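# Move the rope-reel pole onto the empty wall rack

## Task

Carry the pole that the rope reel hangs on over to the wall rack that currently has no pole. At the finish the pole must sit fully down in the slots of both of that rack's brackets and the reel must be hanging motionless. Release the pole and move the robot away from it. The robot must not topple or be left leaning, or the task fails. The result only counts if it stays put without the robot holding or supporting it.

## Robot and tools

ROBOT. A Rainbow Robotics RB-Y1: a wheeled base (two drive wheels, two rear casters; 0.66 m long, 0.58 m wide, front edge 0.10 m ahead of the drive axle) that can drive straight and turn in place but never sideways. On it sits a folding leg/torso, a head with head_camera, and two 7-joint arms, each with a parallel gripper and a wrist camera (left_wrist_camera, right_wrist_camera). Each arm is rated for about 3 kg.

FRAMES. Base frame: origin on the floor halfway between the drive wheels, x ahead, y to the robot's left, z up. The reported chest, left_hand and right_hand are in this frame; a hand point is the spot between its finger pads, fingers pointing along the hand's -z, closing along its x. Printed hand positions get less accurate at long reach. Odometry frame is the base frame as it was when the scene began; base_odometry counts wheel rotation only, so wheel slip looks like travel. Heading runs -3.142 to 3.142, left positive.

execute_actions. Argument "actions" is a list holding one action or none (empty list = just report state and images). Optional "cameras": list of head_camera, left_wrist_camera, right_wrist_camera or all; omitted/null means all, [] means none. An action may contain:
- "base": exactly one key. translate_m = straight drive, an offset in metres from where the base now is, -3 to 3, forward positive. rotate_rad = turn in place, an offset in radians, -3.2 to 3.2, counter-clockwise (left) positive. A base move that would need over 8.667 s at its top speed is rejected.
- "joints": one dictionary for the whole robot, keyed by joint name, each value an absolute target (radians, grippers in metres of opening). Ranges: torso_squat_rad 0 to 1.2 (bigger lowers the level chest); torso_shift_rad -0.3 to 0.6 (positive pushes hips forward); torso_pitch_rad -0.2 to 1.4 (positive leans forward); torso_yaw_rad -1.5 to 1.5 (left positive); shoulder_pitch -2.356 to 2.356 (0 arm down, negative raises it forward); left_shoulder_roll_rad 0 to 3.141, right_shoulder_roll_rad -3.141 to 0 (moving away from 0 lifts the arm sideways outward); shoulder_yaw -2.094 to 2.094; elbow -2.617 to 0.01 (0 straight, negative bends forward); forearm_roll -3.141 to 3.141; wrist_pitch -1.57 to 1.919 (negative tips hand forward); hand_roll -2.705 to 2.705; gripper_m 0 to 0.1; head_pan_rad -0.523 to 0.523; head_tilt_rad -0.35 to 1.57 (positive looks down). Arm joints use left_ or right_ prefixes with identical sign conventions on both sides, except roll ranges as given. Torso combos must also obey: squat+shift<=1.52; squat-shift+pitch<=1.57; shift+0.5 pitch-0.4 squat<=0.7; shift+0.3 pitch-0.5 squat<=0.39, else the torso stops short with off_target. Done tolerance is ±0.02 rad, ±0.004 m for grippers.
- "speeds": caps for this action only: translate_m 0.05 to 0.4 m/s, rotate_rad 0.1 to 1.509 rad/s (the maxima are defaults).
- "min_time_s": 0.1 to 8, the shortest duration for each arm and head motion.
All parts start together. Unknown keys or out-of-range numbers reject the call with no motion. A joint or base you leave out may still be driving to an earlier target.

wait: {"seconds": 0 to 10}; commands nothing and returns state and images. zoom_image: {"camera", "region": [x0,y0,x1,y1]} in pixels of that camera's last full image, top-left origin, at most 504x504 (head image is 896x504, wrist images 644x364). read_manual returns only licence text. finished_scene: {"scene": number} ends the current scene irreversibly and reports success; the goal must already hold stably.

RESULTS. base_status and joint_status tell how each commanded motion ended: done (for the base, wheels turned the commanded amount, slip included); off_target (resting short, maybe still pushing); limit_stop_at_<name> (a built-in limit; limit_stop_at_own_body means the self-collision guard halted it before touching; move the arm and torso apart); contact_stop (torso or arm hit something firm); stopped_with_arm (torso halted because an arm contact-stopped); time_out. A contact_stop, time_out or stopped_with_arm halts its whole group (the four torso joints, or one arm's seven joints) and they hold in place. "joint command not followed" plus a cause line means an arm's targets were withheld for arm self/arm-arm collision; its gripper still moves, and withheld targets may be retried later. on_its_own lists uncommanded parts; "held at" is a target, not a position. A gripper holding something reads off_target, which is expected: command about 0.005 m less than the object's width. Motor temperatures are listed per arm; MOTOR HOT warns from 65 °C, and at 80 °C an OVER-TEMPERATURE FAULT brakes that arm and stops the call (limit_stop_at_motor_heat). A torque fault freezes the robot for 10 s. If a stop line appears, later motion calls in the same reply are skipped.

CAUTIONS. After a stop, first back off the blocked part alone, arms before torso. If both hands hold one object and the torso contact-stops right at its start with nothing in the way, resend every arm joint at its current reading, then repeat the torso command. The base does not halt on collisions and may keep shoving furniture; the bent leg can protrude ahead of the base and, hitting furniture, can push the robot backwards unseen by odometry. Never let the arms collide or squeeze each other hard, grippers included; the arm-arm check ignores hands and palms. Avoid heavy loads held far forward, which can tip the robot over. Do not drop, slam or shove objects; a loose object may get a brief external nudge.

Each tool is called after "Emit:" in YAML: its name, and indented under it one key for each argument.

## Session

Emit:
execute_actions:
  actions:
    - {"joints":{"head_tilt_rad":0.25,"head_pan_rad":-0.52}}
  cameras: ["head_camera"]

Emit:
execute_actions:
  actions:
    - {"joints":{"head_pan_rad":0.52}}
  cameras: ["head_camera"]

Scene clock: 1.00 s.
Motor temperatures (°C, as the motors report them): left_arm=[32 30 34 33 35 35 33] | right_arm=[32 30 34 33 38 35 34]
base_odometry: x=+0.000 y=+0.000 heading=+0.000 (m, m, rad; odometry frame)
base_status: not commanded
joint_positions: torso_squat_rad=+0.350 torso_shift_rad=-0.001 torso_pitch_rad=-0.002 torso_yaw_rad=+0.000 left_shoulder_pitch_rad=-0.044 left_shoulder_roll_rad=+0.010 left_shoulder_yaw_rad=-0.005 left_elbow_rad=-0.267 left_forearm_roll_rad=+0.020 left_wrist_pitch_rad=-0.011 left_hand_roll_rad=-0.018 left_gripper_m=+0.100 right_shoulder_pitch_rad=+0.030 right_shoulder_roll_rad=-0.029 right_shoulder_yaw_rad=-0.021 right_elbow_rad=-0.211 right_forearm_roll_rad=-0.046 right_wrist_pitch_rad=-0.004 right_hand_roll_rad=-0.006 right_gripper_m=+0.100 head_pan_rad=-0.520 head_tilt_rad=+0.250
joint_status: all done
chest: x=-0.2294 y=-0.0005 z=+1.2474 quat_wxyz=(+1.000, +0.000, -0.001, +0.000) (m; base frame)
left_hand: x=-0.0650 y=+0.2243 z=+0.5812 quat_wxyz=(+0.987, +0.004, -0.160, -0.010) (m; base frame)
right_hand: x=-0.1460 y=-0.2452 z=+0.5672 quat_wxyz=(+0.995, -0.014, -0.095, -0.040) (m; base frame)
pictures: head_camera
Images, in order (width x height): head_camera 896x504.

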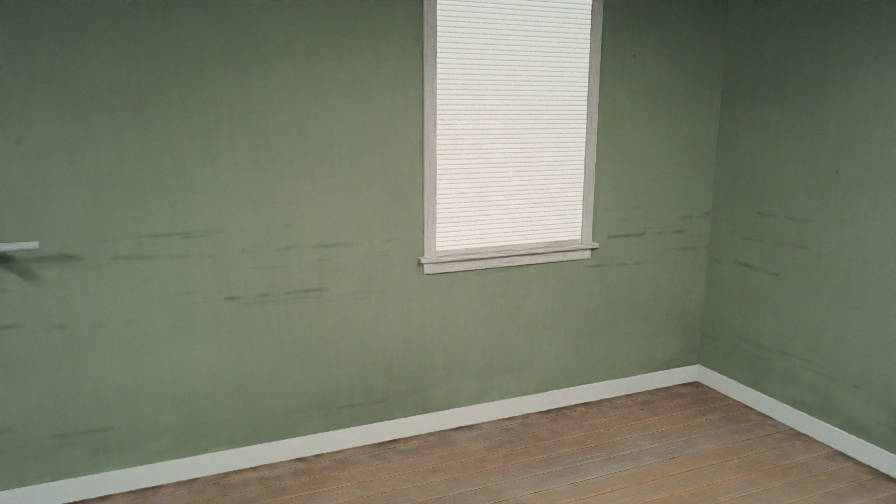

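Scene clock: 2.37 s.
Motor temperatures (°C, as the motors report them): left_arm=[32 30 34 33 35 35 33] | right_arm=[32 30 34 33 38 35 34]
base_odometry: x=+0.000 y=+0.000 heading=+0.000 (m, m, rad; odometry frame)
base_status: not commanded
joint_positions: torso_squat_rad=+0.350 torso_shift_rad=-0.001 torso_pitch_rad=-0.002 torso_yaw_rad=+0.000 left_shoulder_pitch_rad=-0.044 left_shoulder_roll_rad=+0.010 left_shoulder_yaw_rad=-0.005 left_elbow_rad=-0.267 left_forearm_roll_rad=+0.020 left_wrist_pitch_rad=-0.011 left_hand_roll_rad=-0.018 left_gripper_m=+0.100 right_shoulder_pitch_rad=+0.030 right_shoulder_roll_rad=-0.029 right_shoulder_yaw_rad=-0.021 right_elbow_rad=-0.211 right_forearm_roll_rad=-0.046 right_wrist_pitch_rad=-0.004 right_hand_roll_rad=-0.006 right_gripper_m=+0.100 head_pan_rad=+0.520 head_tilt_rad=+0.250
joint_status: all done
chest: x=-0.2294 y=-0.0005 z=+1.2474 quat_wxyz=(+1.000, +0.000, -0.001, +0.000) (m; base frame)
left_hand: x=-0.0650 y=+0.2243 z=+0.5812 quat_wxyz=(+0.987, +0.004, -0.160, -0.010) (m; base frame)
right_hand: x=-0.1460 y=-0.2452 z=+0.5672 quat_wxyz=(+0.995, -0.014, -0.095, -0.040) (m; base frame)
pictures: head_camera
Images, in order (width x height): head_camera 896x504.

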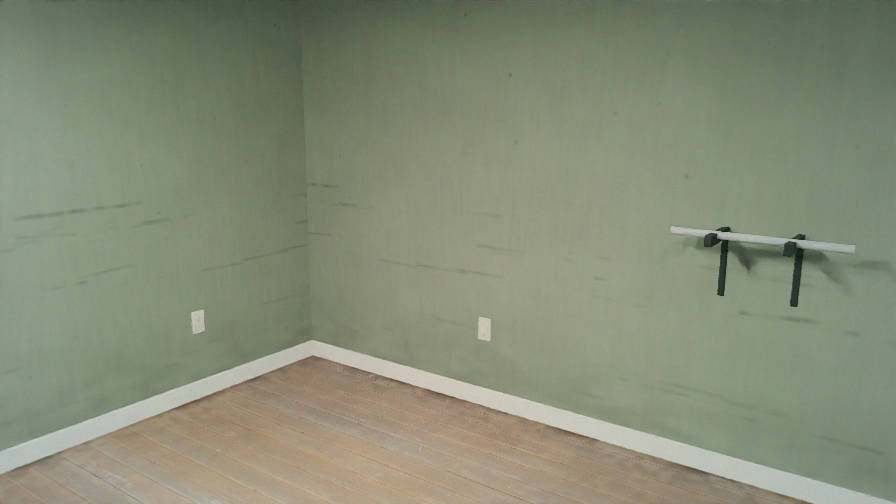

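Same layout probably: reel to the right.

Emit:
execute_actions:
  actions:
    - {"base":{"rotate_rad":-1.68},"joints":{"head_pan_rad":0,"head_tilt_rad":0.3,"torso_squat_rad":0.6,"left_shoulder_pitch_rad":-0.085,"left_shoulder_roll_rad":0.02,"left_shoulder_yaw_rad":-0.15,"left_elbow_rad":-1.525,"left_forearm_roll_rad":0,"left_wrist_pitch_rad":0,"left_hand_roll_rad":0,"right_shoulder_pitch_rad":-0.01,"right_shoulder_roll_rad":-0.02,"right_shoulder_yaw_rad":-0.15,"right_elbow_rad":-1.57,"right_forearm_roll_rad":0,"right_wrist_pitch_rad":0,"right_hand_roll_rad":0}}
  cameras: ["head_camera"]

Scene clock: 14.47 s.
Motor temperatures (°C, as the motors report them): left_arm=[32 30 34 33 35 35 33] | right_arm=[32 30 34 32 38 35 34]
base_odometry: x=+0.000 y=+0.000 heading=-1.679 (m, m, rad; odometry frame)
base_status: done
joint_positions: torso_squat_rad=+0.600 torso_shift_rad=-0.001 torso_pitch_rad=-0.002 torso_yaw_rad=+0.000 left_shoulder_pitch_rad=-0.085 left_shoulder_roll_rad=+0.020 left_shoulder_yaw_rad=-0.150 left_elbow_rad=-1.525 left_forearm_roll_rad=+0.000 left_wrist_pitch_rad=+0.000 left_hand_roll_rad=+0.000 left_gripper_m=+0.100 right_shoulder_pitch_rad=-0.010 right_shoulder_roll_rad=-0.020 right_shoulder_yaw_rad=-0.150 right_elbow_rad=-1.570 right_forearm_roll_rad=+0.000 right_wrist_pitch_rad=+0.000 right_hand_roll_rad=+0.000 right_gripper_m=+0.100 head_pan_rad=+0.000 head_tilt_rad=+0.300
joint_status: all done
chest: x=-0.2293 y=-0.0004 z=+1.1677 quat_wxyz=(+1.000, +0.000, -0.001, +0.000) (m; base frame)
left_hand: x=+0.3035 y=+0.1341 z=+0.9598 quat_wxyz=(+0.692, -0.052, -0.716, -0.073) (m; base frame)
right_hand: x=+0.2861 y=-0.3021 z=+0.9479 quat_wxyz=(+0.701, -0.058, -0.710, -0.045) (m; base frame)
pictures: head_camera
Images, in order (width x height): head_camera 896x504.

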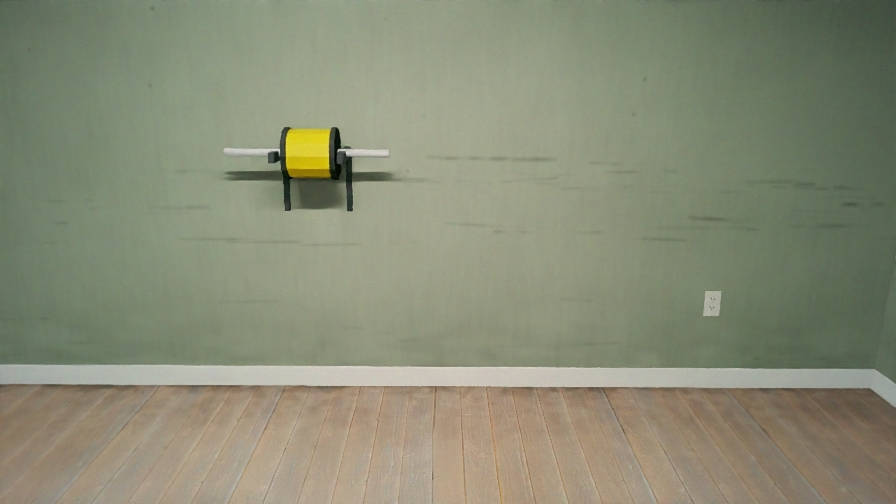

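Emit:
execute_actions:
  actions:
    - {"base":{"rotate_rad":0.32}}
  cameras: []

Emit:
execute_actions:
  actions:
    - {"base":{"translate_m":1.8},"joints":{"head_tilt_rad":0.6}}
  cameras: []

Emit:
execute_actions:
  actions:
    - {"base":{"rotate_rad":-0.34}}

Scene clock: 24.57 s.
Motor temperatures (°C, as the motors report them): left_arm=[32 30 34 33 35 35 33] | right_arm=[33 30 34 33 38 35 34]
base_odometry: x=+0.000 y=+0.000 heading=-1.362 (m, m, rad; odometry frame)
base_status: done
joint_positions: torso_squat_rad=+0.600 torso_shift_rad=-0.001 torso_pitch_rad=-0.002 torso_yaw_rad=+0.000 left_shoulder_pitch_rad=-0.085 left_shoulder_roll_rad=+0.020 left_shoulder_yaw_rad=-0.150 left_elbow_rad=-1.525 left_forearm_roll_rad=+0.000 left_wrist_pitch_rad=+0.000 left_hand_roll_rad=+0.000 left_gripper_m=+0.100 right_shoulder_pitch_rad=-0.010 right_shoulder_roll_rad=-0.020 right_shoulder_yaw_rad=-0.150 right_elbow_rad=-1.570 right_forearm_roll_rad=+0.000 right_wrist_pitch_rad=+0.000 right_hand_roll_rad=+0.000 right_gripper_m=+0.100 head_pan_rad=+0.000 head_tilt_rad=+0.300
joint_status: not commanded
chest: x=-0.2293 y=-0.0004 z=+1.1677 quat_wxyz=(+1.000, +0.000, -0.001, +0.000) (m; base frame)
left_hand: x=+0.3035 y=+0.1341 z=+0.9598 quat_wxyz=(+0.692, -0.052, -0.716, -0.073) (m; base frame)
right_hand: x=+0.2861 y=-0.3021 z=+0.9479 quat_wxyz=(+0.701, -0.058, -0.710, -0.045) (m; base frame)
pictures: none
No camera images: the call's "cameras" was empty. Leave "cameras" out to get every camera's image.

Scene clock: 30.67 s.
Motor temperatures (°C, as the motors report them): left_arm=[32 30 34 33 35 35 33] | right_arm=[33 30 34 33 38 35 34]
base_odometry: x=+0.371 y=-1.761 heading=-1.364 (m, m, rad; odometry frame)
base_status: done
joint_positions: torso_squat_rad=+0.600 torso_shift_rad=-0.001 torso_pitch_rad=-0.002 torso_yaw_rad=+0.000 left_shoulder_pitch_rad=-0.085 left_shoulder_roll_rad=+0.020 left_shoulder_yaw_rad=-0.150 left_elbow_rad=-1.525 left_forearm_roll_rad=+0.000 left_wrist_pitch_rad=+0.000 left_hand_roll_rad=+0.000 left_gripper_m=+0.100 right_shoulder_pitch_rad=-0.010 right_shoulder_roll_rad=-0.020 right_shoulder_yaw_rad=-0.150 right_elbow_rad=-1.570 right_forearm_roll_rad=+0.000 right_wrist_pitch_rad=+0.000 right_hand_roll_rad=+0.000 right_gripper_m=+0.100 head_pan_rad=+0.000 head_tilt_rad=+0.600
joint_status: all done
chest: x=-0.2292 y=-0.0004 z=+1.1677 quat_wxyz=(+1.000, +0.000, -0.001, +0.000) (m; base frame)
left_hand: x=+0.3035 y=+0.1340 z=+0.9597 quat_wxyz=(+0.692, -0.052, -0.716, -0.073) (m; base frame)
right_hand: x=+0.2861 y=-0.3021 z=+0.9478 quat_wxyz=(+0.701, -0.058, -0.709, -0.045) (m; base frame)
pictures: none
No camera images: the call's "cameras" was empty. Leave "cameras" out to get every camera's image.

Scene clock: 32.77 s.
Motor temperatures (°C, as the motors report them): left_arm=[32 30 34 33 35 35 33] | right_arm=[33 30 34 33 38 35 34]
base_odometry: x=+0.371 y=-1.761 heading=-1.703 (m, m, rad; odometry frame)
base_status: done
joint_positions: torso_squat_rad=+0.600 torso_shift_rad=-0.001 torso_pitch_rad=-0.002 torso_yaw_rad=+0.000 left_shoulder_pitch_rad=-0.085 left_shoulder_roll_rad=+0.020 left_shoulder_yaw_rad=-0.150 left_elbow_rad=-1.525 left_forearm_roll_rad=+0.000 left_wrist_pitch_rad=+0.000 left_hand_roll_rad=+0.000 left_gripper_m=+0.100 right_shoulder_pitch_rad=-0.010 right_shoulder_roll_rad=-0.020 right_shoulder_yaw_rad=-0.150 right_elbow_rad=-1.570 right_forearm_roll_rad=+0.000 right_wrist_pitch_rad=+0.000 right_hand_roll_rad=+0.000 right_gripper_m=+0.100 head_pan_rad=+0.000 head_tilt_rad=+0.600
joint_status: not commanded
chest: x=-0.2292 y=-0.0004 z=+1.1677 quat_wxyz=(+1.000, +0.000, -0.001, +0.000) (m; base frame)
left_hand: x=+0.3035 y=+0.1341 z=+0.9597 quat_wxyz=(+0.692, -0.052, -0.716, -0.073) (m; base frame)
right_hand: x=+0.2861 y=-0.3021 z=+0.9478 quat_wxyz=(+0.701, -0.058, -0.710, -0.045) (m; base frame)
pictures: head_camera, left_wrist_camera, right_wrist_camera
Images, in order (width x height): head_camera 896x504, left_wrist_camera 644x364, right_wrist_camera 644x364.

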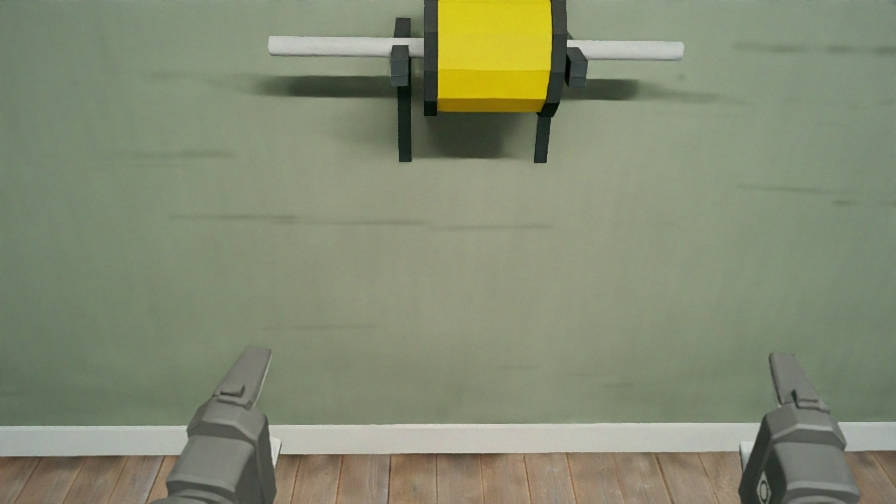

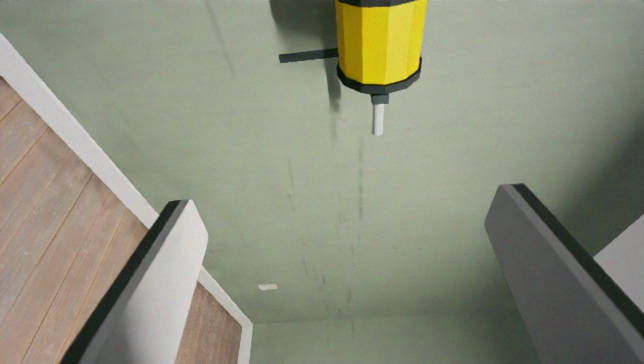

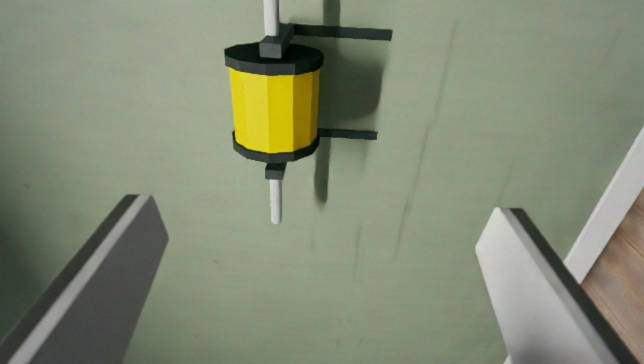

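Emit:
execute_actions:
  actions:
    - {"base":{"rotate_rad":-0.1},"joints":{"left_elbow_rad":-1.925,"left_wrist_pitch_rad":0.4,"right_elbow_rad":-1.97,"right_wrist_pitch_rad":0.4}}
  cameras: []

Emit:
execute_actions:
  actions:
    - {"base":{"translate_m":0.33}}
  cameras: []

Emit:
execute_actions:
  actions:
    - {"base":{"rotate_rad":0.09}}

Scene clock: 48.23 s.
Motor temperatures (°C, as the motors report them): left_arm=[32 30 34 33 35 35 33] | right_arm=[33 30 34 33 38 35 34]
base_odometry: x=+0.371 y=-1.761 heading=-1.802 (m, m, rad; odometry frame)
base_status: done
joint_positions: torso_squat_rad=+0.600 torso_shift_rad=-0.001 torso_pitch_rad=-0.002 torso_yaw_rad=+0.000 left_shoulder_pitch_rad=-0.085 left_shoulder_roll_rad=+0.020 left_shoulder_yaw_rad=-0.150 left_elbow_rad=-1.925 left_forearm_roll_rad=+0.000 left_wrist_pitch_rad=+0.400 left_hand_roll_rad=+0.000 left_gripper_m=+0.100 right_shoulder_pitch_rad=-0.010 right_shoulder_roll_rad=-0.020 right_shoulder_yaw_rad=-0.150 right_elbow_rad=-1.970 right_forearm_roll_rad=+0.000 right_wrist_pitch_rad=+0.400 right_hand_roll_rad=+0.000 right_gripper_m=+0.100 head_pan_rad=+0.000 head_tilt_rad=+0.600
joint_status: all done
chest: x=-0.2293 y=-0.0004 z=+1.1677 quat_wxyz=(+1.000, +0.000, -0.001, +0.000) (m; base frame)
left_hand: x=+0.2917 y=+0.1327 z=+1.0615 quat_wxyz=(+0.692, -0.052, -0.716, -0.073) (m; base frame)
right_hand: x=+0.2770 y=-0.2989 z=+1.0498 quat_wxyz=(+0.701, -0.058, -0.710, -0.045) (m; base frame)
pictures: none
No camera images: the call's "cameras" was empty. Leave "cameras" out to get every camera's image.

Scene clock: 50.60 s.
Motor temperatures (°C, as the motors report them): left_arm=[32 30 34 33 35 35 33] | right_arm=[33 30 34 33 38 35 34]
base_odometry: x=+0.295 y=-2.082 heading=-1.803 (m, m, rad; odometry frame)
base_status: done
joint_positions: torso_squat_rad=+0.600 torso_shift_rad=-0.001 torso_pitch_rad=-0.002 torso_yaw_rad=+0.000 left_shoulder_pitch_rad=-0.085 left_shoulder_roll_rad=+0.020 left_shoulder_yaw_rad=-0.150 left_elbow_rad=-1.925 left_forearm_roll_rad=+0.000 left_wrist_pitch_rad=+0.400 left_hand_roll_rad=+0.000 left_gripper_m=+0.100 right_shoulder_pitch_rad=-0.010 right_shoulder_roll_rad=-0.020 right_shoulder_yaw_rad=-0.150 right_elbow_rad=-1.970 right_forearm_roll_rad=+0.000 right_wrist_pitch_rad=+0.400 right_hand_roll_rad=+0.000 right_gripper_m=+0.100 head_pan_rad=+0.000 head_tilt_rad=+0.600
joint_status: not commanded
chest: x=-0.2293 y=-0.0004 z=+1.1677 quat_wxyz=(+1.000, +0.000, -0.001, +0.000) (m; base frame)
left_hand: x=+0.2917 y=+0.1327 z=+1.0615 quat_wxyz=(+0.692, -0.052, -0.716, -0.073) (m; base frame)
right_hand: x=+0.2770 y=-0.2989 z=+1.0498 quat_wxyz=(+0.701, -0.058, -0.710, -0.045) (m; base frame)
pictures: none
No camera images: the call's "cameras" was empty. Leave "cameras" out to get every camera's image.

Scene clock: 51.83 s.
Motor temperatures (°C, as the motors report them): left_arm=[32 30 34 33 35 35 33] | right_arm=[33 30 34 33 38 35 34]
base_odometry: x=+0.295 y=-2.082 heading=-1.715 (m, m, rad; odometry frame)
base_status: done
joint_positions: torso_squat_rad=+0.600 torso_shift_rad=-0.001 torso_pitch_rad=-0.002 torso_yaw_rad=+0.000 left_shoulder_pitch_rad=-0.085 left_shoulder_roll_rad=+0.020 left_shoulder_yaw_rad=-0.150 left_elbow_rad=-1.925 left_forearm_roll_rad=+0.000 left_wrist_pitch_rad=+0.400 left_hand_roll_rad=+0.000 left_gripper_m=+0.100 right_shoulder_pitch_rad=-0.010 right_shoulder_roll_rad=-0.020 right_shoulder_yaw_rad=-0.150 right_elbow_rad=-1.970 right_forearm_roll_rad=+0.000 right_wrist_pitch_rad=+0.400 right_hand_roll_rad=+0.000 right_gripper_m=+0.100 head_pan_rad=+0.000 head_tilt_rad=+0.600
joint_status: not commanded
chest: x=-0.2293 y=-0.0005 z=+1.1677 quat_wxyz=(+1.000, +0.000, -0.001, +0.000) (m; base frame)
left_hand: x=+0.2917 y=+0.1326 z=+1.0615 quat_wxyz=(+0.692, -0.052, -0.716, -0.073) (m; base frame)
right_hand: x=+0.2769 y=-0.2990 z=+1.0498 quat_wxyz=(+0.701, -0.058, -0.710, -0.045) (m; base frame)
pictures: head_camera, left_wrist_camera, right_wrist_camera
Images, in order (width x height): head_camera 896x504, left_wrist_camera 644x364, right_wrist_camera 644x364.

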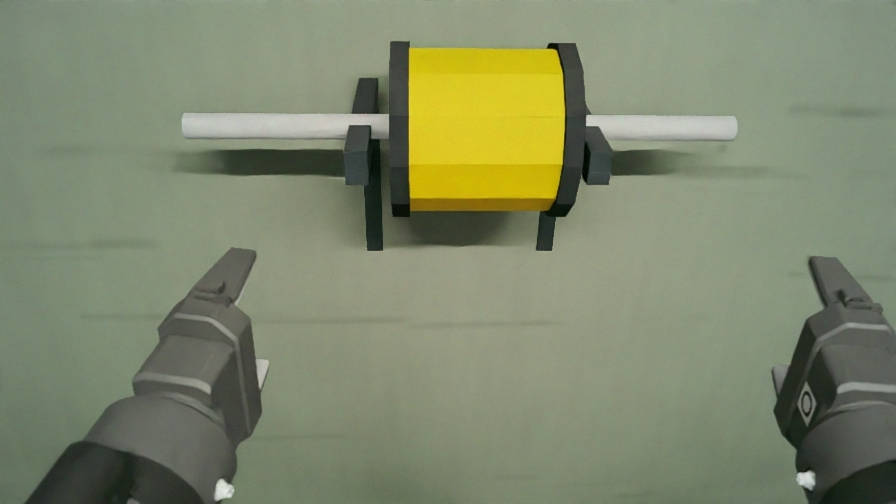

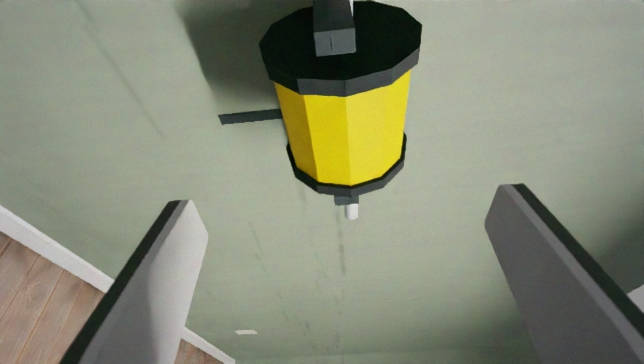

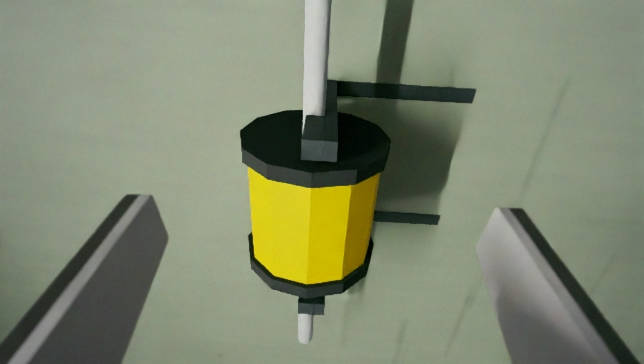

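Emit:
execute_actions:
  actions:
    - {"base":{"translate_m":0.3},"joints":{"torso_squat_rad":0.55,"left_shoulder_yaw_rad":-0.1,"right_shoulder_yaw_rad":-0.11}}

Scene clock: 58.20 s.
Motor temperatures (°C, as the motors report them): left_arm=[32 30 34 34 35 35 33] | right_arm=[33 30 34 33 38 35 34]
base_odometry: x=+0.252 y=-2.379 heading=-1.714 (m, m, rad; odometry frame)
base_status: done
joint_positions: torso_squat_rad=+0.550 torso_shift_rad=-0.001 torso_pitch_rad=-0.002 torso_yaw_rad=+0.000 left_shoulder_pitch_rad=-0.085 left_shoulder_roll_rad=+0.020 left_shoulder_yaw_rad=-0.100 left_elbow_rad=-1.925 left_forearm_roll_rad=+0.000 left_wrist_pitch_rad=+0.400 left_hand_roll_rad=+0.000 left_gripper_m=+0.100 right_shoulder_pitch_rad=-0.010 right_shoulder_roll_rad=-0.020 right_shoulder_yaw_rad=-0.110 right_elbow_rad=-1.970 right_forearm_roll_rad=+0.000 right_wrist_pitch_rad=+0.400 right_hand_roll_rad=+0.000 right_gripper_m=+0.100 head_pan_rad=+0.000 head_tilt_rad=+0.600
joint_status: all done
chest: x=-0.2293 y=-0.0004 z=+1.1867 quat_wxyz=(+1.000, +0.000, -0.001, +0.000) (m; base frame)
left_hand: x=+0.2956 y=+0.1579 z=+1.0813 quat_wxyz=(+0.693, -0.035, -0.718, -0.055) (m; base frame)
right_hand: x=+0.2795 y=-0.2788 z=+1.0684 quat_wxyz=(+0.702, -0.044, -0.710, -0.031) (m; base frame)
pictures: head_camera, left_wrist_camera, right_wrist_camera
Images, in order (width x height): head_camera 896x504, left_wrist_camera 644x364, right_wrist_camera 644x364.

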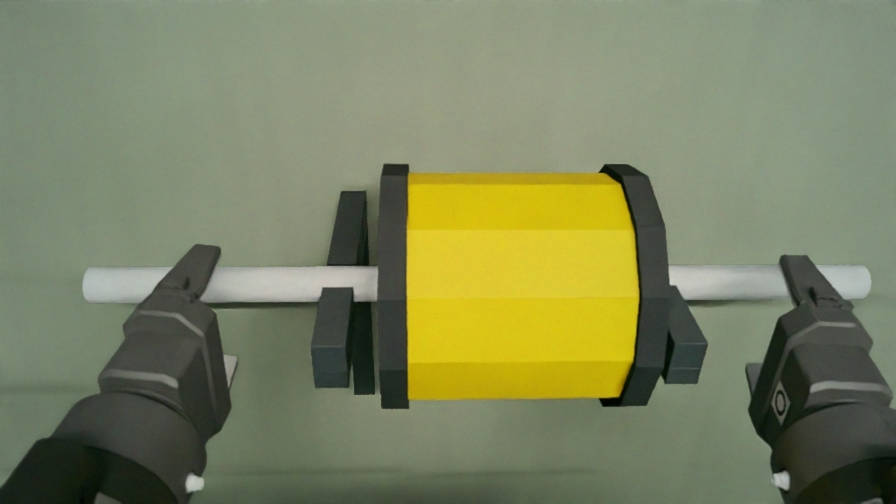

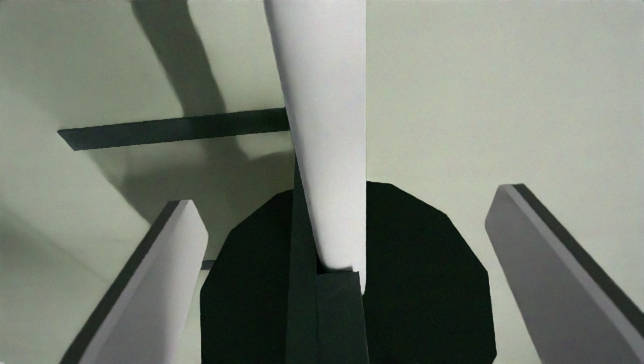

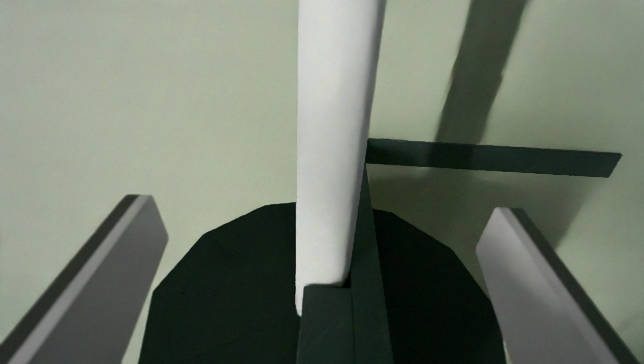

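Emit:
execute_actions:
  actions:
    - {"base":{"rotate_rad":0.03},"joints":{"torso_squat_rad":0.57}}
  cameras: []

Emit:
execute_actions:
  actions:
    - {"base":{"translate_m":0.066},"joints":{"left_gripper_m":0.055,"right_gripper_m":0.055},"speeds":{"translate_m":0.06}}

Scene clock: 67.20 s.
Motor temperatures (°C, as the motors report them): left_arm=[32 30 34 34 35 35 33] | right_arm=[33 30 34 33 38 35 34]
base_odometry: x=+0.252 y=-2.379 heading=-1.686 (m, m, rad; odometry frame)
base_status: done
joint_positions: torso_squat_rad=+0.570 torso_shift_rad=-0.001 torso_pitch_rad=-0.002 torso_yaw_rad=+0.000 left_shoulder_pitch_rad=-0.085 left_shoulder_roll_rad=+0.020 left_shoulder_yaw_rad=-0.100 left_elbow_rad=-1.925 left_forearm_roll_rad=+0.000 left_wrist_pitch_rad=+0.400 left_hand_roll_rad=+0.000 left_gripper_m=+0.100 right_shoulder_pitch_rad=-0.010 right_shoulder_roll_rad=-0.020 right_shoulder_yaw_rad=-0.110 right_elbow_rad=-1.970 right_forearm_roll_rad=+0.000 right_wrist_pitch_rad=+0.400 right_hand_roll_rad=+0.000 right_gripper_m=+0.100 head_pan_rad=+0.000 head_tilt_rad=+0.600
joint_status: all done
chest: x=-0.2294 y=-0.0005 z=+1.1793 quat_wxyz=(+1.000, +0.000, -0.001, +0.000) (m; base frame)
left_hand: x=+0.2955 y=+0.1578 z=+1.0740 quat_wxyz=(+0.693, -0.035, -0.718, -0.055) (m; base frame)
right_hand: x=+0.2794 y=-0.2788 z=+1.0610 quat_wxyz=(+0.702, -0.044, -0.710, -0.031) (m; base frame)
pictures: none
No camera images: the call's "cameras" was empty. Leave "cameras" out to get every camera's image.

Scene clock: 69.13 s.
Motor temperatures (°C, as the motors report them): left_arm=[32 30 34 34 35 35 33] | right_arm=[33 30 34 33 38 35 34]
base_odometry: x=+0.245 y=-2.445 heading=-1.685 (m, m, rad; odometry frame)
base_status: done
joint_positions: torso_squat_rad=+0.570 torso_shift_rad=-0.001 torso_pitch_rad=-0.002 torso_yaw_rad=+0.000 left_shoulder_pitch_rad=-0.085 left_shoulder_roll_rad=+0.020 left_shoulder_yaw_rad=-0.100 left_elbow_rad=-1.925 left_forearm_roll_rad=+0.000 left_wrist_pitch_rad=+0.400 left_hand_roll_rad=+0.000 left_gripper_m=+0.055 right_shoulder_pitch_rad=-0.010 right_shoulder_roll_rad=-0.020 right_shoulder_yaw_rad=-0.110 right_elbow_rad=-1.970 right_forearm_roll_rad=+0.000 right_wrist_pitch_rad=+0.400 right_hand_roll_rad=+0.000 right_gripper_m=+0.055 head_pan_rad=+0.000 head_tilt_rad=+0.600
joint_status: all done
chest: x=-0.2293 y=-0.0005 z=+1.1793 quat_wxyz=(+1.000, +0.000, -0.001, +0.000) (m; base frame)
left_hand: x=+0.2956 y=+0.1579 z=+1.0739 quat_wxyz=(+0.693, -0.035, -0.718, -0.055) (m; base frame)
right_hand: x=+0.2795 y=-0.2788 z=+1.0610 quat_wxyz=(+0.702, -0.044, -0.710, -0.031) (m; base frame)
pictures: head_camera, left_wrist_camera, right_wrist_camera
Images, in order (width x height): head_camera 896x504, left_wrist_camera 644x364, right_wrist_camera 644x364.

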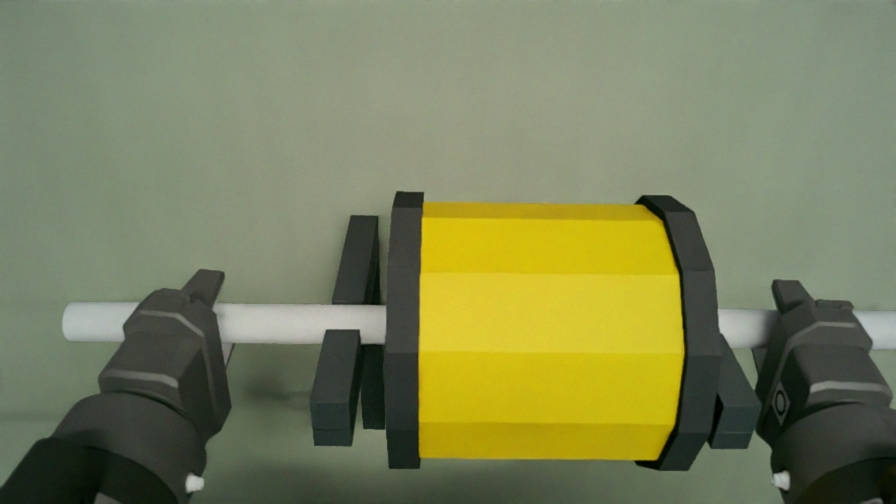

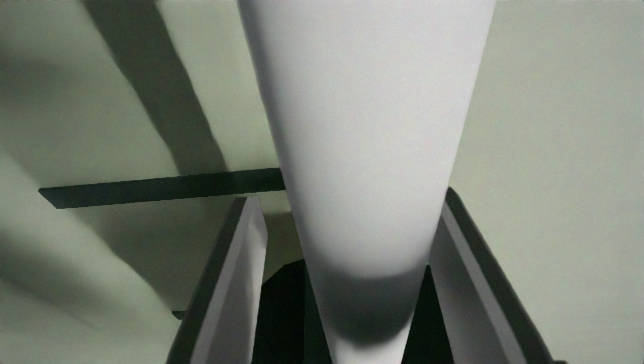

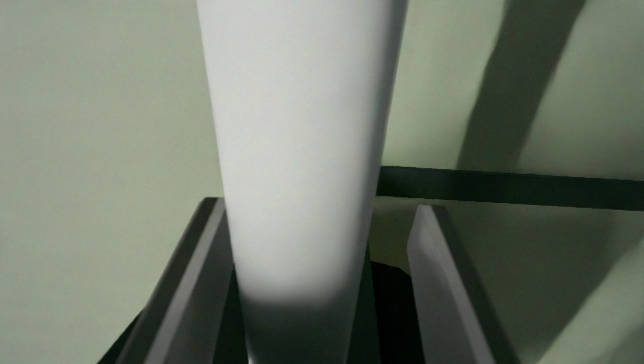

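Move right hand outward for margin, raise slightly, grasp.

Emit:
execute_actions:
  actions:
    - {"joints":{"torso_squat_rad":0.555,"right_shoulder_yaw_rad":-0.18,"right_shoulder_pitch_rad":-0.05,"right_elbow_rad":-1.932}}
  cameras: ["right_wrist_camera"]

Emit:
execute_actions:
  actions:
    - {"joints":{"left_gripper_m":0.015,"right_gripper_m":0.015,"head_tilt_rad":0.7,"head_pan_rad":-0.1}}
  cameras: ["head_camera"]

Emit:
execute_actions:
  actions:
    - {"joints":{"torso_squat_rad":0.32}}

Emit:
execute_actions:
  actions:
    - {"base":{"translate_m":-0.4},"speeds":{"translate_m":0.2}}
  cameras: ["head_camera"]

Scene clock: 84.87 s.
Motor temperatures (°C, as the motors report them): left_arm=[32 30 34 34 35 35 33] | right_arm=[33 30 34 33 38 35 34]
base_odometry: x=+0.245 y=-2.445 heading=-1.685 (m, m, rad; odometry frame)
base_status: not commanded
joint_positions: torso_squat_rad=+0.555 torso_shift_rad=-0.001 torso_pitch_rad=-0.002 torso_yaw_rad=+0.000 left_shoulder_pitch_rad=-0.085 left_shoulder_roll_rad=+0.020 left_shoulder_yaw_rad=-0.100 left_elbow_rad=-1.925 left_forearm_roll_rad=+0.000 left_wrist_pitch_rad=+0.400 left_hand_roll_rad=+0.000 left_gripper_m=+0.055 right_shoulder_pitch_rad=-0.050 right_shoulder_roll_rad=-0.020 right_shoulder_yaw_rad=-0.180 right_elbow_rad=-1.932 right_forearm_roll_rad=+0.000 right_wrist_pitch_rad=+0.400 right_hand_roll_rad=+0.000 right_gripper_m=+0.055 head_pan_rad=+0.000 head_tilt_rad=+0.600
joint_status: all done
chest: x=-0.2293 y=-0.0005 z=+1.1849 quat_wxyz=(+1.000, +0.000, -0.001, +0.000) (m; base frame)
left_hand: x=+0.2956 y=+0.1579 z=+1.0795 quat_wxyz=(+0.693, -0.035, -0.718, -0.055) (m; base frame)
right_hand: x=+0.2859 y=-0.3078 z=+1.0682 quat_wxyz=(+0.700, -0.062, -0.709, -0.054) (m; base frame)
pictures: right_wrist_camera
Images, in order (width x height): right_wrist_camera 644x364.

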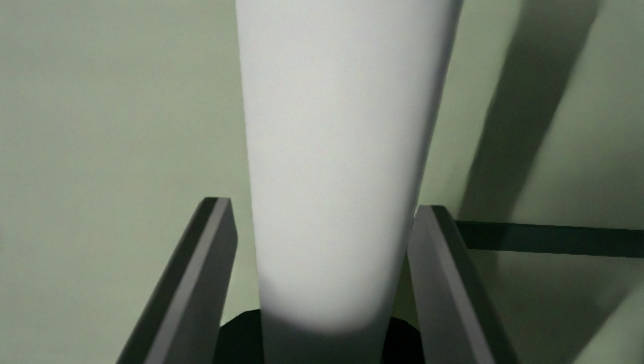

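Scene clock: 85.77 s.
Motor temperatures (°C, as the motors report them): left_arm=[32 30 34 34 35 35 33] | right_arm=[33 30 34 33 38 35 34]
base_odometry: x=+0.245 y=-2.445 heading=-1.685 (m, m, rad; odometry frame)
base_status: not commanded
joint_positions: torso_squat_rad=+0.555 torso_shift_rad=-0.001 torso_pitch_rad=-0.002 torso_yaw_rad=+0.000 left_shoulder_pitch_rad=-0.085 left_shoulder_roll_rad=+0.020 left_shoulder_yaw_rad=-0.100 left_elbow_rad=-1.925 left_forearm_roll_rad=+0.000 left_wrist_pitch_rad=+0.400 left_hand_roll_rad=+0.000 left_gripper_m=+0.029 right_shoulder_pitch_rad=-0.050 right_shoulder_roll_rad=-0.020 right_shoulder_yaw_rad=-0.180 right_elbow_rad=-1.932 right_forearm_roll_rad=+0.000 right_wrist_pitch_rad=+0.400 right_hand_roll_rad=+0.000 right_gripper_m=+0.029 head_pan_rad=-0.100 head_tilt_rad=+0.700
joint_status: left_gripper_m off_target (ended at +0.029, target +0.015); right_gripper_m off_target (ended at +0.029, target +0.015); the others done
chest: x=-0.2293 y=-0.0005 z=+1.1849 quat_wxyz=(+1.000, +0.000, -0.001, +0.000) (m; base frame)
left_hand: x=+0.2956 y=+0.1579 z=+1.0793 quat_wxyz=(+0.693, -0.035, -0.718, -0.055) (m; base frame)
right_hand: x=+0.2859 y=-0.3078 z=+1.0678 quat_wxyz=(+0.701, -0.062, -0.709, -0.054) (m; base frame)
pictures: head_camera
Images, in order (width x height): head_camera 896x504.

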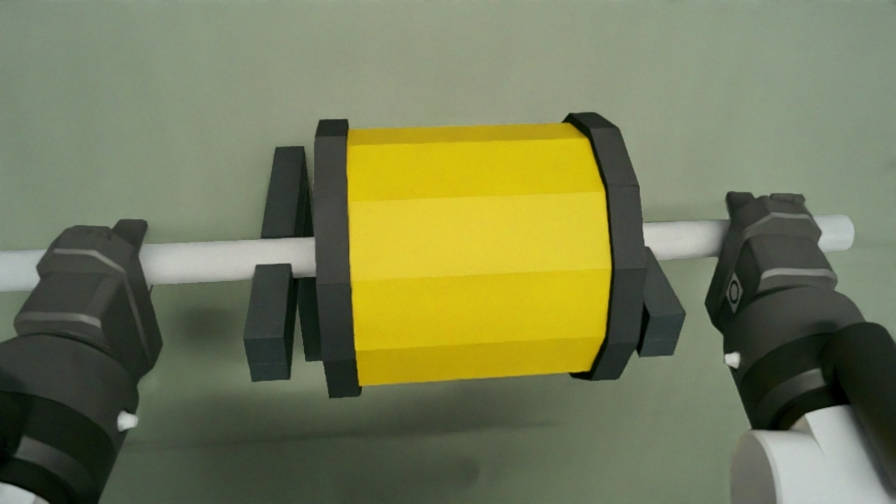

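Scene clock: 87.33 s.
Motor temperatures (°C, as the motors report them): left_arm=[32 30 34 34 35 35 33] | right_arm=[33 30 34 33 38 35 34]
base_odometry: x=+0.245 y=-2.445 heading=-1.685 (m, m, rad; odometry frame)
base_status: not commanded
joint_positions: torso_squat_rad=+0.320 torso_shift_rad=-0.001 torso_pitch_rad=-0.001 torso_yaw_rad=+0.000 left_shoulder_pitch_rad=-0.084 left_shoulder_roll_rad=+0.020 left_shoulder_yaw_rad=-0.100 left_elbow_rad=-1.924 left_forearm_roll_rad=+0.000 left_wrist_pitch_rad=+0.400 left_hand_roll_rad=+0.000 left_gripper_m=+0.029 right_shoulder_pitch_rad=-0.049 right_shoulder_roll_rad=-0.020 right_shoulder_yaw_rad=-0.180 right_elbow_rad=-1.931 right_forearm_roll_rad=+0.000 right_wrist_pitch_rad=+0.401 right_hand_roll_rad=+0.000 right_gripper_m=+0.029 head_pan_rad=-0.100 head_tilt_rad=+0.700
joint_status: all done
chest: x=-0.2290 y=-0.0005 z=+1.2544 quat_wxyz=(+1.000, +0.000, -0.001, +0.000) (m; base frame)
left_hand: x=+0.2958 y=+0.1580 z=+1.1477 quat_wxyz=(+0.694, -0.035, -0.717, -0.055) (m; base frame)
right_hand: x=+0.2861 y=-0.3079 z=+1.1361 quat_wxyz=(+0.702, -0.062, -0.708, -0.054) (m; base frame)
pictures: head_camera, left_wrist_camera, right_wrist_camera
Images, in order (width x height): head_camera 896x504, left_wrist_camera 644x364, right_wrist_camera 644x364.

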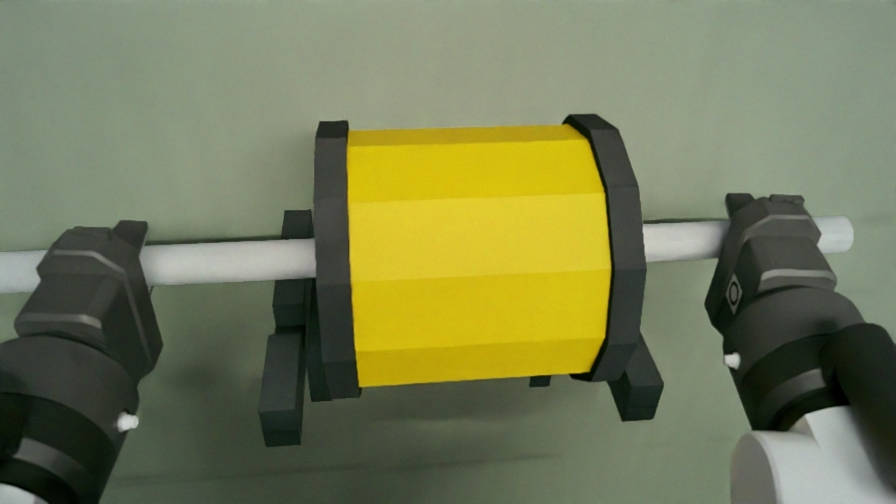

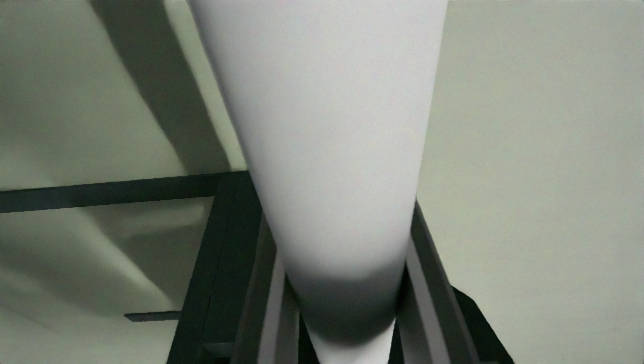

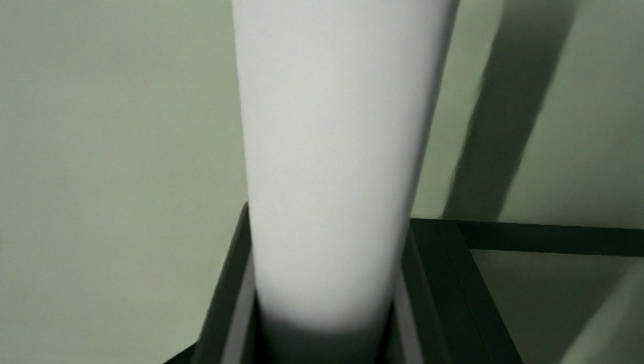

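Scene clock: 90.30 s.
Motor temperatures (°C, as the motors report them): left_arm=[32 30 34 34 35 35 33] | right_arm=[33 30 34 33 38 35 34]
base_odometry: x=+0.290 y=-2.047 heading=-1.683 (m, m, rad; odometry frame)
base_status: done
joint_positions: torso_squat_rad=+0.320 torso_shift_rad=-0.001 torso_pitch_rad=-0.002 torso_yaw_rad=+0.000 left_shoulder_pitch_rad=-0.084 left_shoulder_roll_rad=+0.020 left_shoulder_yaw_rad=-0.100 left_elbow_rad=-1.924 left_forearm_roll_rad=+0.000 left_wrist_pitch_rad=+0.400 left_hand_roll_rad=+0.000 left_gripper_m=+0.029 right_shoulder_pitch_rad=-0.049 right_shoulder_roll_rad=-0.020 right_shoulder_yaw_rad=-0.180 right_elbow_rad=-1.931 right_forearm_roll_rad=+0.000 right_wrist_pitch_rad=+0.401 right_hand_roll_rad=+0.000 right_gripper_m=+0.029 head_pan_rad=-0.100 head_tilt_rad=+0.700
joint_status: not commanded
chest: x=-0.2291 y=-0.0005 z=+1.2544 quat_wxyz=(+1.000, +0.000, -0.001, +0.000) (m; base frame)
left_hand: x=+0.2956 y=+0.1580 z=+1.1477 quat_wxyz=(+0.694, -0.035, -0.717, -0.055) (m; base frame)
right_hand: x=+0.2860 y=-0.3079 z=+1.1361 quat_wxyz=(+0.702, -0.062, -0.708, -0.054) (m; base frame)
pictures: head_camera
Images, in order (width x height): head_camera 896x504.

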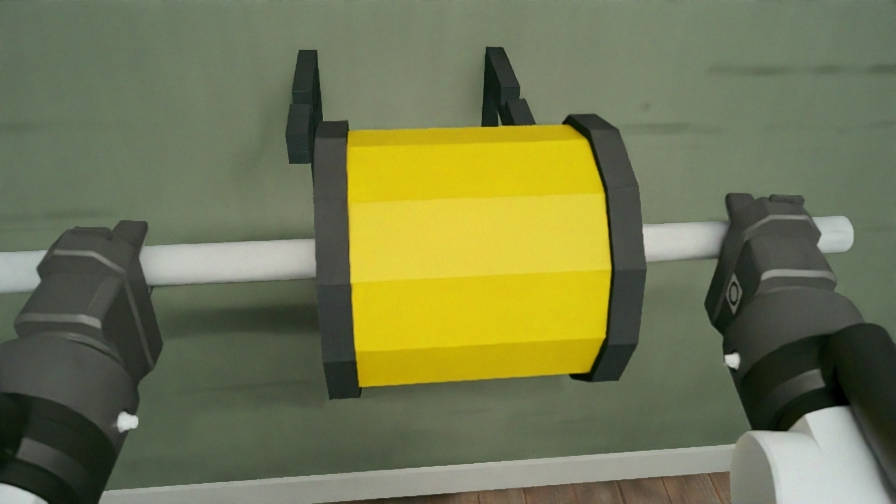

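Emit:
execute_actions:
  actions:
    - {"base":{"rotate_rad":3.14},"joints":{"head_tilt_rad":0.2,"head_pan_rad":0}}
  cameras: ["head_camera"]

Emit:
execute_actions:
  actions:
    - {"base":{"translate_m":1.5}}
  cameras: ["head_camera"]

Scene clock: 101.97 s.
Motor temperatures (°C, as the motors report them): left_arm=[33 30 34 34 35 35 33] | right_arm=[33 30 34 34 38 35 34]
base_odometry: x=+0.290 y=-2.047 heading=+1.456 (m, m, rad; odometry frame)
base_status: done
joint_positions: torso_squat_rad=+0.320 torso_shift_rad=-0.001 torso_pitch_rad=-0.002 torso_yaw_rad=+0.000 left_shoulder_pitch_rad=-0.084 left_shoulder_roll_rad=+0.020 left_shoulder_yaw_rad=-0.100 left_elbow_rad=-1.924 left_forearm_roll_rad=+0.000 left_wrist_pitch_rad=+0.400 left_hand_roll_rad=+0.000 left_gripper_m=+0.029 right_shoulder_pitch_rad=-0.049 right_shoulder_roll_rad=-0.020 right_shoulder_yaw_rad=-0.180 right_elbow_rad=-1.931 right_forearm_roll_rad=+0.000 right_wrist_pitch_rad=+0.401 right_hand_roll_rad=+0.000 right_gripper_m=+0.029 head_pan_rad=+0.000 head_tilt_rad=+0.200
joint_status: all done
chest: x=-0.2291 y=-0.0005 z=+1.2544 quat_wxyz=(+1.000, +0.000, -0.001, +0.000) (m; base frame)
left_hand: x=+0.2956 y=+0.1580 z=+1.1477 quat_wxyz=(+0.694, -0.035, -0.717, -0.055) (m; base frame)
right_hand: x=+0.2860 y=-0.3080 z=+1.1360 quat_wxyz=(+0.702, -0.062, -0.708, -0.054) (m; base frame)
pictures: head_camera
Images, in order (width x height): head_camera 896x504.

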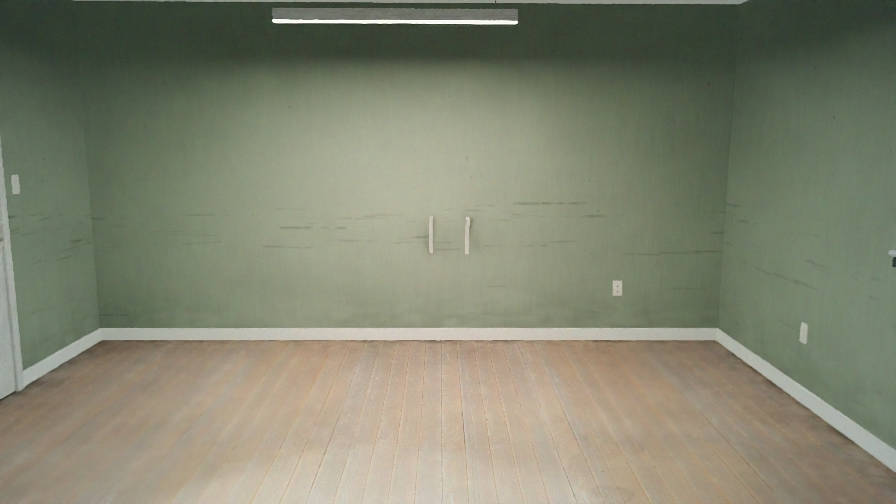

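Scene clock: 107.17 s.
Motor temperatures (°C, as the motors report them): left_arm=[33 30 34 34 35 35 33] | right_arm=[33 30 34 34 38 35 34]
base_odometry: x=+0.460 y=-0.557 heading=+1.458 (m, m, rad; odometry frame)
base_status: done
joint_positions: torso_squat_rad=+0.320 torso_shift_rad=-0.001 torso_pitch_rad=-0.001 torso_yaw_rad=+0.000 left_shoulder_pitch_rad=-0.084 left_shoulder_roll_rad=+0.020 left_shoulder_yaw_rad=-0.100 left_elbow_rad=-1.924 left_forearm_roll_rad=+0.000 left_wrist_pitch_rad=+0.400 left_hand_roll_rad=+0.000 left_gripper_m=+0.029 right_shoulder_pitch_rad=-0.049 right_shoulder_roll_rad=-0.020 right_shoulder_yaw_rad=-0.180 right_elbow_rad=-1.931 right_forearm_roll_rad=+0.000 right_wrist_pitch_rad=+0.401 right_hand_roll_rad=+0.000 right_gripper_m=+0.029 head_pan_rad=+0.000 head_tilt_rad=+0.200
joint_status: not commanded
chest: x=-0.2290 y=-0.0005 z=+1.2544 quat_wxyz=(+1.000, +0.000, -0.001, +0.000) (m; base frame)
left_hand: x=+0.2957 y=+0.1580 z=+1.1476 quat_wxyz=(+0.694, -0.035, -0.717, -0.055) (m; base frame)
right_hand: x=+0.2860 y=-0.3080 z=+1.1359 quat_wxyz=(+0.702, -0.062, -0.708, -0.054) (m; base frame)
pictures: head_camera
Images, in order (width x height): head_camera 896x504.

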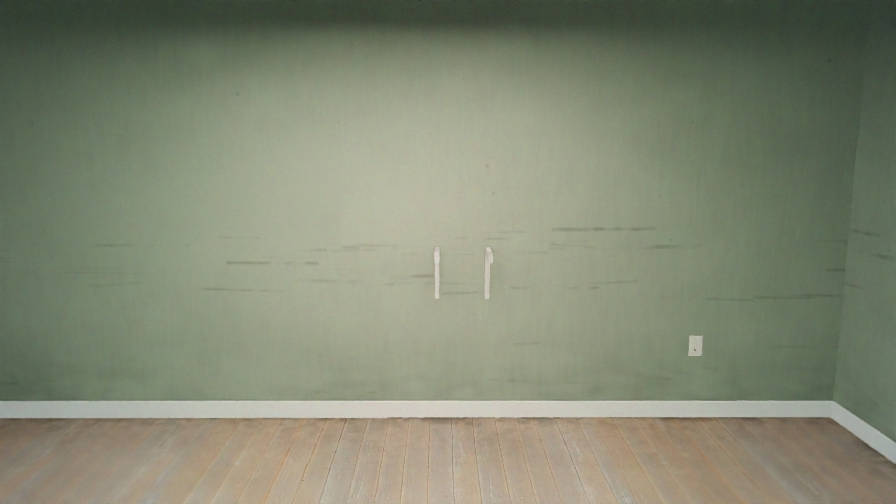

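Emit:
execute_actions:
  actions:
    - {"base":{"rotate_rad":-0.07}}
  cameras: []

Emit:
execute_actions:
  actions:
    - {"base":{"translate_m":2.1},"joints":{"head_tilt_rad":0.5,"torso_squat_rad":0.85}}
  cameras: []

Emit:
execute_actions:
  actions:
    - {"base":{"rotate_rad":0.07}}
  cameras: ["head_camera"]

Scene clock: 116.00 s.
Motor temperatures (°C, as the motors report them): left_arm=[33 30 34 34 35 36 33] | right_arm=[33 30 34 34 38 36 34]
base_odometry: x=+0.460 y=-0.557 heading=+1.389 (m, m, rad; odometry frame)
base_status: done
joint_positions: torso_squat_rad=+0.320 torso_shift_rad=-0.001 torso_pitch_rad=-0.001 torso_yaw_rad=+0.000 left_shoulder_pitch_rad=-0.084 left_shoulder_roll_rad=+0.020 left_shoulder_yaw_rad=-0.100 left_elbow_rad=-1.924 left_forearm_roll_rad=+0.000 left_wrist_pitch_rad=+0.400 left_hand_roll_rad=+0.000 left_gripper_m=+0.029 right_shoulder_pitch_rad=-0.049 right_shoulder_roll_rad=-0.020 right_shoulder_yaw_rad=-0.180 right_elbow_rad=-1.931 right_forearm_roll_rad=+0.000 right_wrist_pitch_rad=+0.401 right_hand_roll_rad=+0.000 right_gripper_m=+0.029 head_pan_rad=+0.000 head_tilt_rad=+0.200
joint_status: not commanded
chest: x=-0.2290 y=-0.0005 z=+1.2544 quat_wxyz=(+1.000, +0.000, -0.001, +0.000) (m; base frame)
left_hand: x=+0.2957 y=+0.1580 z=+1.1476 quat_wxyz=(+0.694, -0.035, -0.717, -0.055) (m; base frame)
right_hand: x=+0.2860 y=-0.3079 z=+1.1360 quat_wxyz=(+0.702, -0.062, -0.708, -0.054) (m; base frame)
pictures: none
No camera images: the call's "cameras" was empty. Leave "cameras" out to get every camera's image.

Scene clock: 122.67 s.
Motor temperatures (°C, as the motors report them): left_arm=[33 30 34 34 35 36 33] | right_arm=[33 30 34 35 38 36 34]
base_odometry: x=+0.841 y=+1.509 heading=+1.388 (m, m, rad; odometry frame)
base_status: done
joint_positions: torso_squat_rad=+0.850 torso_shift_rad=-0.001 torso_pitch_rad=-0.001 torso_yaw_rad=+0.000 left_shoulder_pitch_rad=-0.084 left_shoulder_roll_rad=+0.020 left_shoulder_yaw_rad=-0.100 left_elbow_rad=-1.924 left_forearm_roll_rad=+0.000 left_wrist_pitch_rad=+0.400 left_hand_roll_rad=+0.000 left_gripper_m=+0.029 right_shoulder_pitch_rad=-0.049 right_shoulder_roll_rad=-0.020 right_shoulder_yaw_rad=-0.180 right_elbow_rad=-1.931 right_forearm_roll_rad=+0.000 right_wrist_pitch_rad=+0.401 right_hand_roll_rad=+0.000 right_gripper_m=+0.029 head_pan_rad=+0.000 head_tilt_rad=+0.500
joint_status: all done
chest: x=-0.2288 y=-0.0004 z=+1.0519 quat_wxyz=(+1.000, +0.000, -0.001, +0.000) (m; base frame)
left_hand: x=+0.2959 y=+0.1581 z=+0.9451 quat_wxyz=(+0.694, -0.035, -0.717, -0.055) (m; base frame)
right_hand: x=+0.2862 y=-0.3079 z=+0.9335 quat_wxyz=(+0.702, -0.062, -0.708, -0.054) (m; base frame)
pictures: none
No camera images: the call's "cameras" was empty. Leave "cameras" out to get every camera's image.

Scene clock: 123.80 s.
Motor temperatures (°C, as the motors report them): left_arm=[33 30 34 34 35 36 33] | right_arm=[33 30 34 35 38 36 34]
base_odometry: x=+0.841 y=+1.509 heading=+1.456 (m, m, rad; odometry frame)
base_status: done
joint_positions: torso_squat_rad=+0.850 torso_shift_rad=-0.001 torso_pitch_rad=-0.001 torso_yaw_rad=+0.000 left_shoulder_pitch_rad=-0.084 left_shoulder_roll_rad=+0.020 left_shoulder_yaw_rad=-0.100 left_elbow_rad=-1.924 left_forearm_roll_rad=+0.000 left_wrist_pitch_rad=+0.400 left_hand_roll_rad=+0.000 left_gripper_m=+0.029 right_shoulder_pitch_rad=-0.049 right_shoulder_roll_rad=-0.020 right_shoulder_yaw_rad=-0.180 right_elbow_rad=-1.931 right_forearm_roll_rad=+0.000 right_wrist_pitch_rad=+0.401 right_hand_roll_rad=+0.000 right_gripper_m=+0.029 head_pan_rad=+0.000 head_tilt_rad=+0.500
joint_status: not commanded
chest: x=-0.2288 y=-0.0005 z=+1.0519 quat_wxyz=(+1.000, +0.000, -0.001, +0.000) (m; base frame)
left_hand: x=+0.2959 y=+0.1580 z=+0.9451 quat_wxyz=(+0.694, -0.035, -0.717, -0.055) (m; base frame)
right_hand: x=+0.2862 y=-0.3079 z=+0.9335 quat_wxyz=(+0.702, -0.062, -0.708, -0.054) (m; base frame)
pictures: head_camera
Images, in order (width x height): head_camera 896x504.

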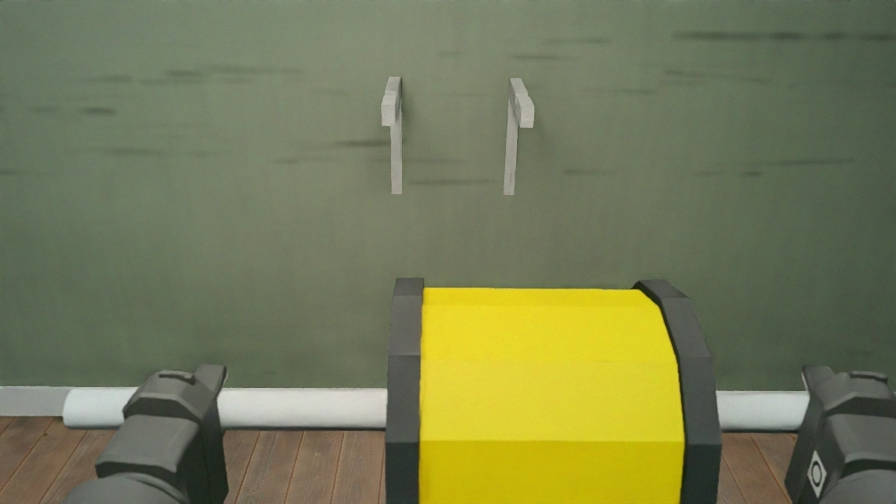

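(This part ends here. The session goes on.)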